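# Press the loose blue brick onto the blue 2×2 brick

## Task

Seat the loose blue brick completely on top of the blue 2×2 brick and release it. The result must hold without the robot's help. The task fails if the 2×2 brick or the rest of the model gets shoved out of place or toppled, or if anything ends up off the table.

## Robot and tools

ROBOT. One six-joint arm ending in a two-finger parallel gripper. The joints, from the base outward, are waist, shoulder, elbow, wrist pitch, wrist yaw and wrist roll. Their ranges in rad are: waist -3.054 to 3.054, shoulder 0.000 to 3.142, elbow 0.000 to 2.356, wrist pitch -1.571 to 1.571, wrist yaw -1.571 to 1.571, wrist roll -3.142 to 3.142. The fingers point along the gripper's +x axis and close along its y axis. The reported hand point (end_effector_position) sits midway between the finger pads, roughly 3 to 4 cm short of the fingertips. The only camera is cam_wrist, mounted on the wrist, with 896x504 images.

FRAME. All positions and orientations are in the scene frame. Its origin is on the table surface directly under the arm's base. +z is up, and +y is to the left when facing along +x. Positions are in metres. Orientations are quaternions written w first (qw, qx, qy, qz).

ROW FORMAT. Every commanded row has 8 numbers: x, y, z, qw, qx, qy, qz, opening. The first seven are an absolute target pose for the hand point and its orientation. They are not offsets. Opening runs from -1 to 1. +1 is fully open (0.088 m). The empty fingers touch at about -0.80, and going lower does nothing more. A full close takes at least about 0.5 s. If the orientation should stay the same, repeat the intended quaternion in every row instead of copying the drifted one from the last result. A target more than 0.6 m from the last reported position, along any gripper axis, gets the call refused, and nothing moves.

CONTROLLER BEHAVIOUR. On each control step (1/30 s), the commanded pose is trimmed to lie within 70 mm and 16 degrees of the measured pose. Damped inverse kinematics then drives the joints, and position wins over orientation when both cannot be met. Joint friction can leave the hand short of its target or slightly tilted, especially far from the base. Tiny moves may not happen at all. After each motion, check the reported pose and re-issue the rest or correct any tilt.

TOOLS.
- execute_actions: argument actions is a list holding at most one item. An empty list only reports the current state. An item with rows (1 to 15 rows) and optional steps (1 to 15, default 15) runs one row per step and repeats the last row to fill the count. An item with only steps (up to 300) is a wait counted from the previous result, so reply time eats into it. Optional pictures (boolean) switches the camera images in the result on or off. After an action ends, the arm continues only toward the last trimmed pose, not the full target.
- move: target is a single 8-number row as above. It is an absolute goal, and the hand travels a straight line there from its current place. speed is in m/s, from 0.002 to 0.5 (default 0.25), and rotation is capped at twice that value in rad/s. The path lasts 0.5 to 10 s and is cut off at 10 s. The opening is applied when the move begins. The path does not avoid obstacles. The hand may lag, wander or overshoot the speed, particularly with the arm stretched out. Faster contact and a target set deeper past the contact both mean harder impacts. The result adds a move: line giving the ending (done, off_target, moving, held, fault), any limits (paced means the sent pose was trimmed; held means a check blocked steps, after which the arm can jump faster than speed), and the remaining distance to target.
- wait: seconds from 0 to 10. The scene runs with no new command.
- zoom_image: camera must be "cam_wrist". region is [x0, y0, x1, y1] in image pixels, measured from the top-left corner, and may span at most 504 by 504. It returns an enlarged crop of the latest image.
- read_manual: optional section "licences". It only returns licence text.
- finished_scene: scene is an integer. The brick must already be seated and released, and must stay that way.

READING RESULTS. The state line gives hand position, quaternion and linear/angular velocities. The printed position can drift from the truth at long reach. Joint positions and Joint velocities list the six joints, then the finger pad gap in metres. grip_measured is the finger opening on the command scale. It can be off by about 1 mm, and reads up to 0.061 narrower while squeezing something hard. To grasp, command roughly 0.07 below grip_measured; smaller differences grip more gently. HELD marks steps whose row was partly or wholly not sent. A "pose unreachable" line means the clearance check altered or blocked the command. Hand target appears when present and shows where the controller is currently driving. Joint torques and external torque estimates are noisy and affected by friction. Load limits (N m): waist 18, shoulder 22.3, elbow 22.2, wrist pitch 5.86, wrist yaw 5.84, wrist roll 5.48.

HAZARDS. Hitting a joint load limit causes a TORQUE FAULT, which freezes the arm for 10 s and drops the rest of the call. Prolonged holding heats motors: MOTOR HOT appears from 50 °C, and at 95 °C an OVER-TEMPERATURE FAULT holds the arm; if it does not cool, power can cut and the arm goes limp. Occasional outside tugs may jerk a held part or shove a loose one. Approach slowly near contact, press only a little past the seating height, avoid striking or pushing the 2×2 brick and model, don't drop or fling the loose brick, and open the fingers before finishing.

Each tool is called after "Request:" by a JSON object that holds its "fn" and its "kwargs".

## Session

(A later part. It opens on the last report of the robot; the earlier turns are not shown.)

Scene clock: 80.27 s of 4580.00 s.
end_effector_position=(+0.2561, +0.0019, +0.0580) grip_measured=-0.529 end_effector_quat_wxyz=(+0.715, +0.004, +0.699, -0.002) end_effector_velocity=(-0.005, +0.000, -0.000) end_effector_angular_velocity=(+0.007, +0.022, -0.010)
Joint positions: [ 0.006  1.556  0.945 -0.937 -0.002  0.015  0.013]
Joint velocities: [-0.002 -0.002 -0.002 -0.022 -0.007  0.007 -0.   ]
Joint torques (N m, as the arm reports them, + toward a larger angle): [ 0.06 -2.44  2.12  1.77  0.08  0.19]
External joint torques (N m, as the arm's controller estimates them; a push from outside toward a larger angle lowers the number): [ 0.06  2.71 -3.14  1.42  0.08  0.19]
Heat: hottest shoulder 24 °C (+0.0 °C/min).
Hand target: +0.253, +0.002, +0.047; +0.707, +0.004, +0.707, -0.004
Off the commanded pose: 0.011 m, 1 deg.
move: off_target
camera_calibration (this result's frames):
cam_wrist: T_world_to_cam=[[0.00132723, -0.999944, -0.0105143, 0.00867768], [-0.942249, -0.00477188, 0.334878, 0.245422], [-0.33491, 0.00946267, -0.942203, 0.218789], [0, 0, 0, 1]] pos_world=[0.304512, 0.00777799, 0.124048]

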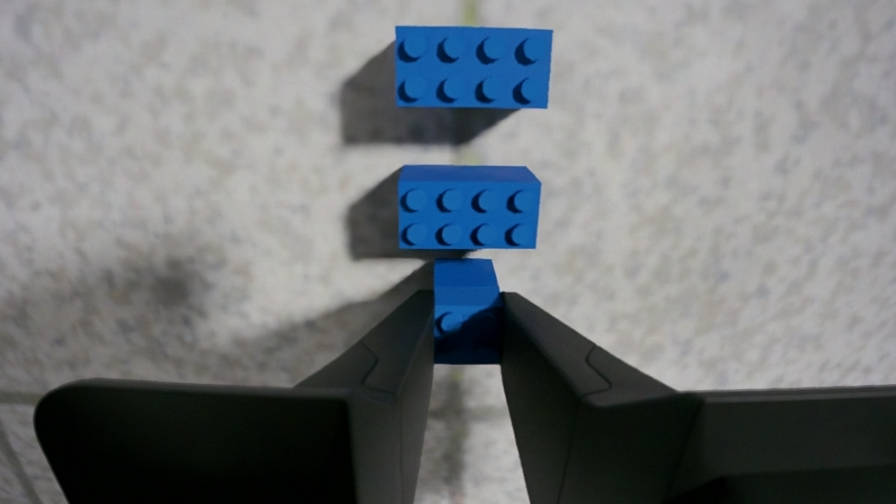

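Same as scene 1. Release.

Request:
{"fn": "move", "kwargs": {"target": [0.2561,0.0019,0.0587,0.712,0.004,0.702,-0.002,-0.6], "speed": 0.005}}

Request:
{"fn": "move", "kwargs": {"target": [0.2561,0.0019,0.0587,0.712,0.004,0.702,-0.002,-0.1], "speed": 0.005}}

Request:
{"fn": "move", "kwargs": {"target": [0.258,0.002,0.085,0.707,0.004,0.707,-0.002,-0.1], "speed": 0.04}}

Request:
{"fn": "zoom_image", "kwargs": {"camera": "cam_wrist", "region": [390, 190, 540, 330]}}

Scene clock: 88.17 s of 4580.00 s.
end_effector_position=(+0.2563, +0.0020, +0.0600) grip_measured=-0.529 end_effector_quat_wxyz=(+0.716, +0.004, +0.698, -0.002) end_effector_velocity=(-0.002, +0.003, +0.001) end_effector_angular_velocity=(+0.022, +0.003, +0.005)
Joint positions: [ 0.006  1.552  0.949 -0.943 -0.003  0.015  0.013]
Joint velocities: [-0.002 -0.007 -0.002 -0.007 -0.022 -0.007 -0.   ]
Joint torques (N m, as the arm reports them, + toward a larger angle): [-0.04 -3.78  5.14 -0.14 -0.02  0.03]
External joint torques (N m, as the arm's controller estimates them; a push from outside toward a larger angle lowers the number): [-0.05  1.44 -0.24 -0.53 -0.01  0.03]
Heat: hottest wrist pitch 25 °C (+1.0 °C/min).
Hand target: +0.256, +0.002, +0.059; +0.712, +0.004, +0.702, -0.002
Off the commanded pose: 0.001 m, 1 deg.
After step 90, 3.80 s passed at rest.
move: done
camera_calibration (this result's frames):
cam_wrist: T_world_to_cam=[[0.00136089, -0.99994, -0.010907, 0.00877142], [-0.943012, -0.00491261, 0.332721, 0.245229], [-0.332755, 0.00983262, -0.942962, 0.220187], [0, 0, 0, 1]] pos_world=[0.30451, 0.0078106, 0.12613]

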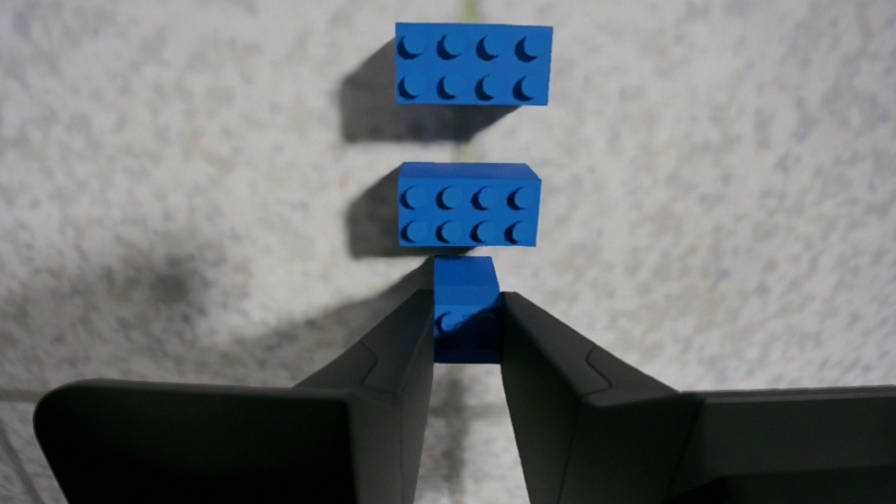

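Scene clock: 89.50 s of 4580.00 s.
end_effector_position=(+0.2555, +0.0020, +0.0599) grip_measured=-0.103 end_effector_quat_wxyz=(+0.715, +0.004, +0.699, -0.002) end_effector_velocity=(-0.005, +0.000, -0.000) end_effector_angular_velocity=(+0.007, +0.022, +0.005)
Joint positions: [ 0.006  1.552  0.949 -0.947 -0.003  0.015  0.034]
Joint velocities: [-0.002 -0.002 -0.002 -0.022 -0.007 -0.007 -0.   ]
Joint torques (N m, as the arm reports them, + toward a larger angle): [ 0.02 -3.83  4.98  0.11  0.    0.03]
External joint torques (N m, as the arm's controller estimates them; a push from outside toward a larger angle lowers the number): [ 0.01  1.33 -0.31 -0.24  0.01  0.03]
Heat: hottest wrist pitch 25 °C (+1.0 °C/min).
Hand target: +0.256, +0.002, +0.059; +0.712, +0.004, +0.702, -0.002
Off the commanded pose: 0.001 m, 0 deg.
move: done
camera_calibration (this result's frames):
cam_wrist: T_world_to_cam=[[0.00132347, -0.99994, -0.01089, 0.00877609], [-0.941865, -0.0049054, 0.335957, 0.244041], [-0.33599, 0.0098123, -0.941814, 0.220679], [0, 0, 0, 1]] pos_world=[0.303988, 0.00780732, 0.125947]

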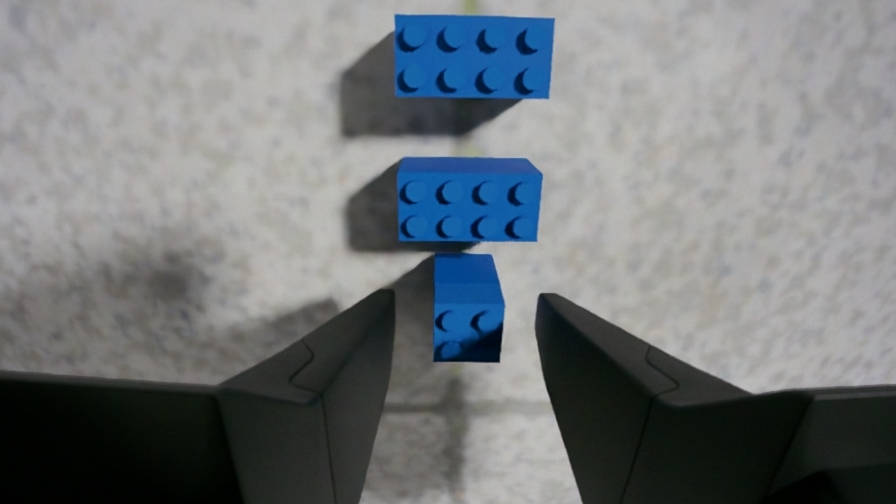

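Scene clock: 90.47 s of 4580.00 s.
end_effector_position=(+0.2551, +0.0020, +0.0811) grip_measured=-0.103 end_effector_quat_wxyz=(+0.703, +0.004, +0.711, -0.002) end_effector_velocity=(-0.001, +0.002, +0.004) end_effector_angular_velocity=(+0.007, +0.007, -0.005)
Joint positions: [ 0.006  1.552  1.038 -1.069 -0.003  0.015  0.034]
Joint velocities: [ 0.002 -0.002  0.012 -0.022 -0.007  0.007 -0.   ]
Joint torques (N m, as the arm reports them, + toward a larger angle): [-0.06 -5.23  5.84  0.05 -0.01  0.02]
External joint torques (N m, as the arm's controller estimates them; a push from outside toward a larger angle lowers the number): [-0.09  0.04  0.42 -0.26  0.    0.01]
Heat: hottest wrist pitch 25 °C (+1.0 °C/min).
Hand target: +0.258, +0.002, +0.085; +0.707, +0.004, +0.707, -0.002
Off the commanded pose: 0.005 m, 1 deg.
move: done
camera_calibration (this result's frames):
cam_wrist: T_world_to_cam=[[0.000956675, -0.999942, -0.0107155, 0.00908383], [-0.929918, -0.00483036, 0.367735, 0.230899], [-0.367766, 0.0096127, -0.929869, 0.247603], [0, 0, 0, 1]] pos_world=[0.305768, 0.0078185, 0.145425]

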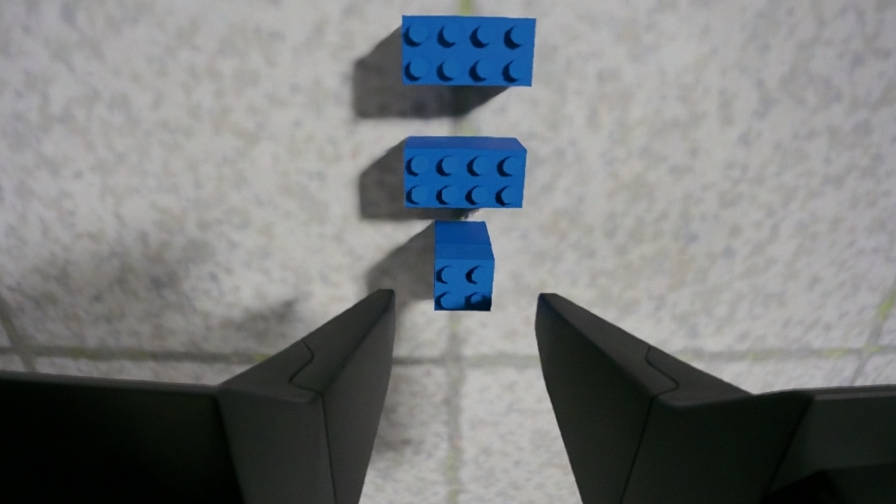

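Region (390, 190, 540, 330) of cam_wrist's 896x504 image, scaled by 3.360, with more detail than that image has; it fills the top 470 rows of this view, and the rest is white.

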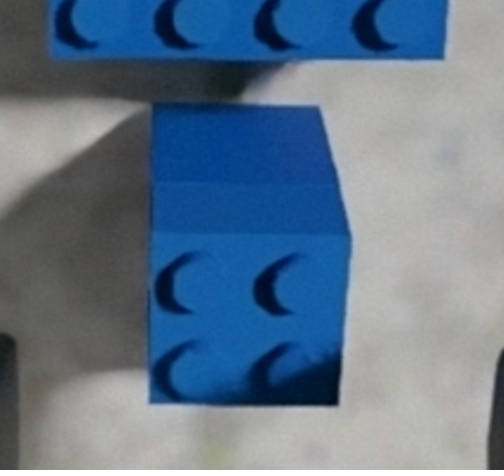

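Request:
{"fn": "move", "kwargs": {"target": [0.2525,0.002,0.066,0.707,0.004,0.707,-0.002,-0.9], "speed": 0.012}}

Request:
{"fn": "move", "kwargs": {"target": [0.252,0.002,0.054,0.707,0.004,0.707,-0.002,-0.9], "speed": 0.004}}

Scene clock: 98.30 s of 4580.00 s.
end_effector_position=(+0.2561, +0.0020, +0.0697) grip_measured=-0.807 end_effector_quat_wxyz=(+0.710, +0.004, +0.704, -0.002) end_effector_velocity=(-0.004, -0.001, -0.000) end_effector_angular_velocity=(+0.007, +0.007, +0.000)
Joint positions: [ 0.006  1.551  0.99  -1.001 -0.003  0.015  0.   ]
Joint velocities: [-0.007 -0.007 -0.007 -0.007 -0.007 -0.007  0.   ]
Joint torques (N m, as the arm reports them, + toward a larger angle): [ 0.06 -4.87  2.99  0.52 -0.02  0.01]
External joint torques (N m, as the arm's controller estimates them; a push from outside toward a larger angle lowers the number): [ 0.08  0.36 -2.37  0.18 -0.01  0.01]
Heat: hottest elbow 25 °C (+1.0 °C/min).
Hand target: +0.252, +0.002, +0.066; +0.707, +0.004, +0.707, -0.002
Off the commanded pose: 0.005 m, 1 deg.
After step 90, 3.30 s passed at rest.
move: done
camera_calibration (this result's frames):
cam_wrist: T_world_to_cam=[[0.00118678, -0.999941, -0.0108268, 0.00891545], [-0.937561, -0.00487837, 0.347787, 0.239343], [-0.347819, 0.00973799, -0.937511, 0.232765], [0, 0, 0, 1]] pos_world=[0.305348, 0.00781586, 0.135076]

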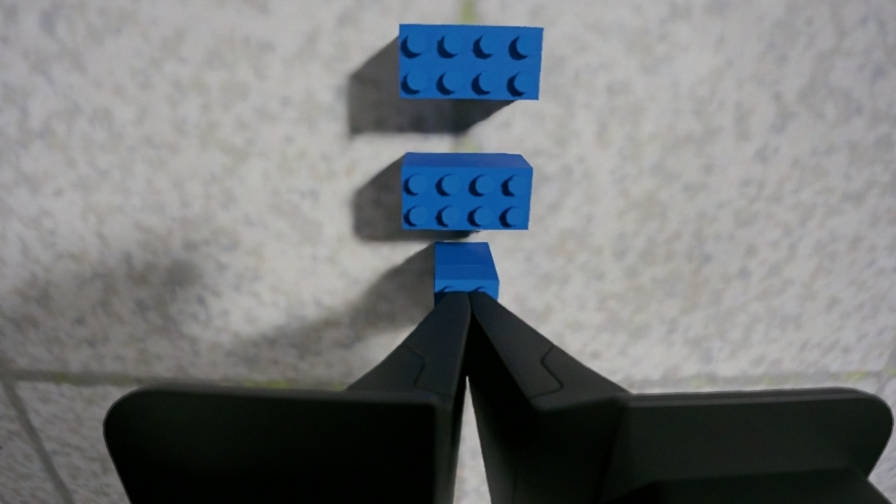

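Scene clock: 102.57 s of 4580.00 s.
end_effector_position=(+0.2623, +0.0020, +0.0676) grip_measured=-0.807 end_effector_quat_wxyz=(+0.726, +0.004, +0.688, -0.002) end_effector_velocity=(-0.004, +0.000, -0.001) end_effector_angular_velocity=(+0.007, +0.012, +0.005)
Joint positions: [ 0.006  1.541  0.97  -0.947 -0.003  0.015  0.   ]
Joint velocities: [-0.002 -0.002 -0.007 -0.007 -0.007 -0.007  0.   ]
Joint torques (N m, as the arm reports them, + toward a larger angle): [ 0.05 -2.71  1.26  0.32 -0.01  0.02]
External joint torques (N m, as the arm's controller estimates them; a push from outside toward a larger angle lowers the number): [ 0.05  2.47 -4.15 -0.1   0.    0.02]
Heat: hottest shoulder 24 °C (+0.0 °C/min).
Hand target: +0.252, +0.002, +0.055; +0.707, +0.004, +0.707, -0.002
Off the commanded pose: 0.017 m, 3 deg.
move: off_target
camera_calibration (this result's frames):
cam_wrist: T_world_to_cam=[[0.0016707, -0.999938, -0.0110415, 0.00881282], [-0.952028, -0.00496924, 0.305971, 0.252548], [-0.306007, 0.0100006, -0.951977, 0.223037], [0, 0, 0, 1]] pos_world=[0.308669, 0.00783673, 0.135151]

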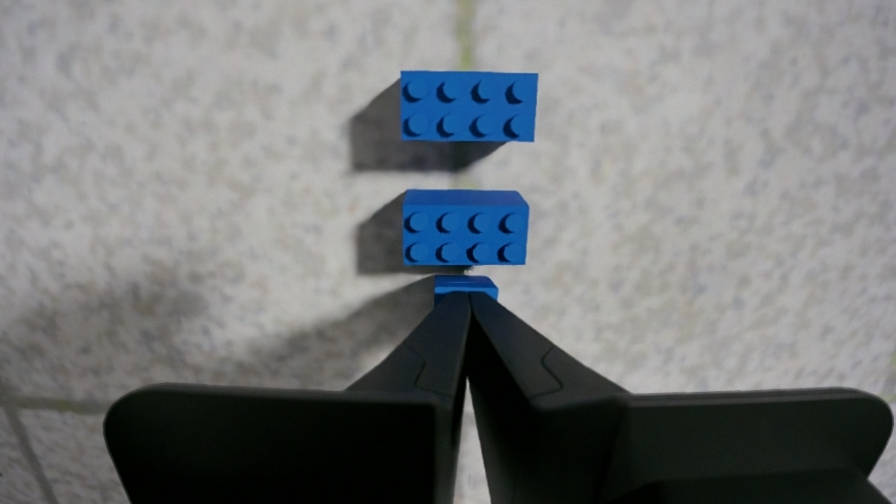

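Tips slid. Lift straight, keeping the tilt.

Request:
{"fn": "move", "kwargs": {"target": [0.263,0.002,0.082,0.726,0.004,0.688,-0.002,-0.9], "speed": 0.015}}

Request:
{"fn": "move", "kwargs": {"target": [0.258,0.002,0.085,0.707,0.004,0.707,-0.002,-0.1], "speed": 0.03}}

Request:
{"fn": "zoom_image", "kwargs": {"camera": "cam_wrist", "region": [390, 190, 540, 330]}}

Scene clock: 108.13 s of 4580.00 s.
end_effector_position=(+0.2598, +0.0020, +0.0764) grip_measured=-0.807 end_effector_quat_wxyz=(+0.719, +0.004, +0.695, -0.002) end_effector_velocity=(+0.002, -0.002, +0.004) end_effector_angular_velocity=(-0.008, -0.007, +0.019)
Joint positions: [ 0.006  1.536  1.003 -1.003 -0.003  0.015  0.   ]
Joint velocities: [-0.002 -0.002  0.012 -0.007  0.007 -0.022  0.   ]
Joint torques (N m, as the arm reports them, + toward a larger angle): [-0.01 -5.88  5.98  0.14  0.01  0.03]
External joint torques (N m, as the arm's controller estimates them; a push from outside toward a larger angle lowers the number): [ 0.01 -0.67  0.48 -0.27  0.01  0.03]
Heat: hottest shoulder 24 °C (+0.0 °C/min).
Hand target: +0.263, +0.002, +0.082; +0.726, +0.004, +0.688, -0.002
Off the commanded pose: 0.006 m, 1 deg.
After step 90, 1.40 s passed at rest.
move: done
camera_calibration (this result's frames):
cam_wrist: T_world_to_cam=[[0.00146095, -0.999939, -0.0109516, 0.0089457], [-0.946019, -0.0049315, 0.324074, 0.244571], [-0.324108, 0.00988694, -0.945968, 0.234858], [0, 0, 0, 1]] pos_world=[0.307475, 0.00782923, 0.143007]

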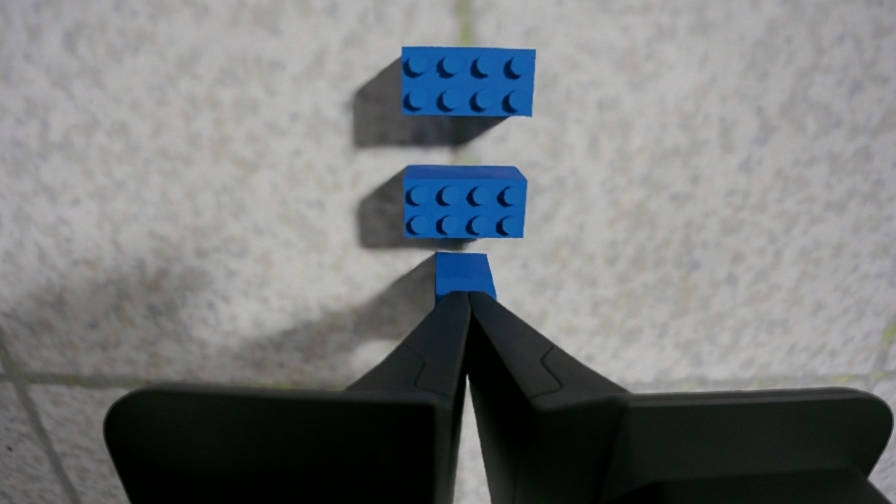

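Scene clock: 108.97 s of 4580.00 s.
end_effector_position=(+0.2555, +0.0020, +0.0843) grip_measured=-0.104 end_effector_quat_wxyz=(+0.708, +0.004, +0.706, -0.002) end_effector_velocity=(+0.000, +0.000, +0.001) end_effector_angular_velocity=(+0.007, +0.002, +0.005)
Joint positions: [ 0.006  1.538  1.038 -1.069 -0.003  0.015  0.034]
Joint velocities: [-0.002  0.002  0.007 -0.007 -0.007 -0.007  0.   ]
Joint torques (N m, as the arm reports them, + toward a larger angle): [ 0.01 -3.84  5.86  0.06  0.    0.01]
External joint torques (N m, as the arm's controller estimates them; a push from outside toward a larger angle lowers the number): [ 0.01  1.34  0.43 -0.28  0.01  0.01]
Heat: hottest shoulder 24 °C (+0.0 °C/min).
Hand target: +0.258, +0.002, +0.085; +0.707, +0.004, +0.707, -0.002
Off the commanded pose: 0.003 m, 0 deg.
move: done
camera_calibration (this result's frames):
cam_wrist: T_world_to_cam=[[0.00110844, -0.999941, -0.0107895, 0.00908789], [-0.935016, -0.00486238, 0.354573, 0.232466], [-0.354605, 0.00969537, -0.934966, 0.24781], [0, 0, 0, 1]] pos_world=[0.305224, 0.00781509, 0.149366]

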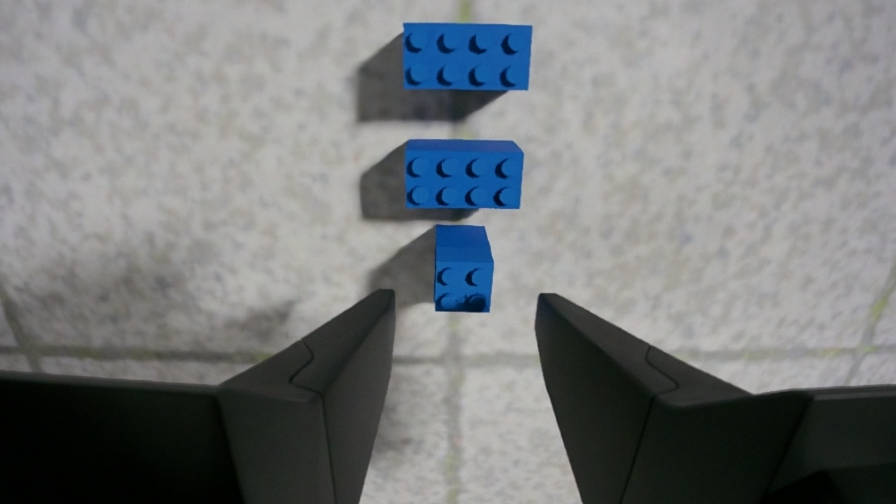

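Region (390, 190, 540, 330) of cam_wrist's 896x504 image, scaled by 3.360, with more detail than that image has; it fills the top 470 rows of this view, and the rest is white.

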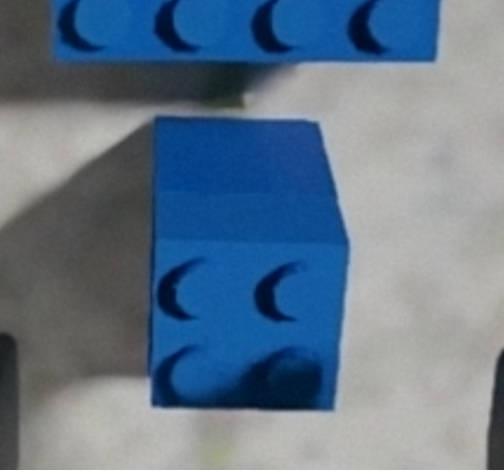

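Request:
{"fn": "finished_scene", "kwargs": {"scene": 2}}

The scene is finished: the task was done.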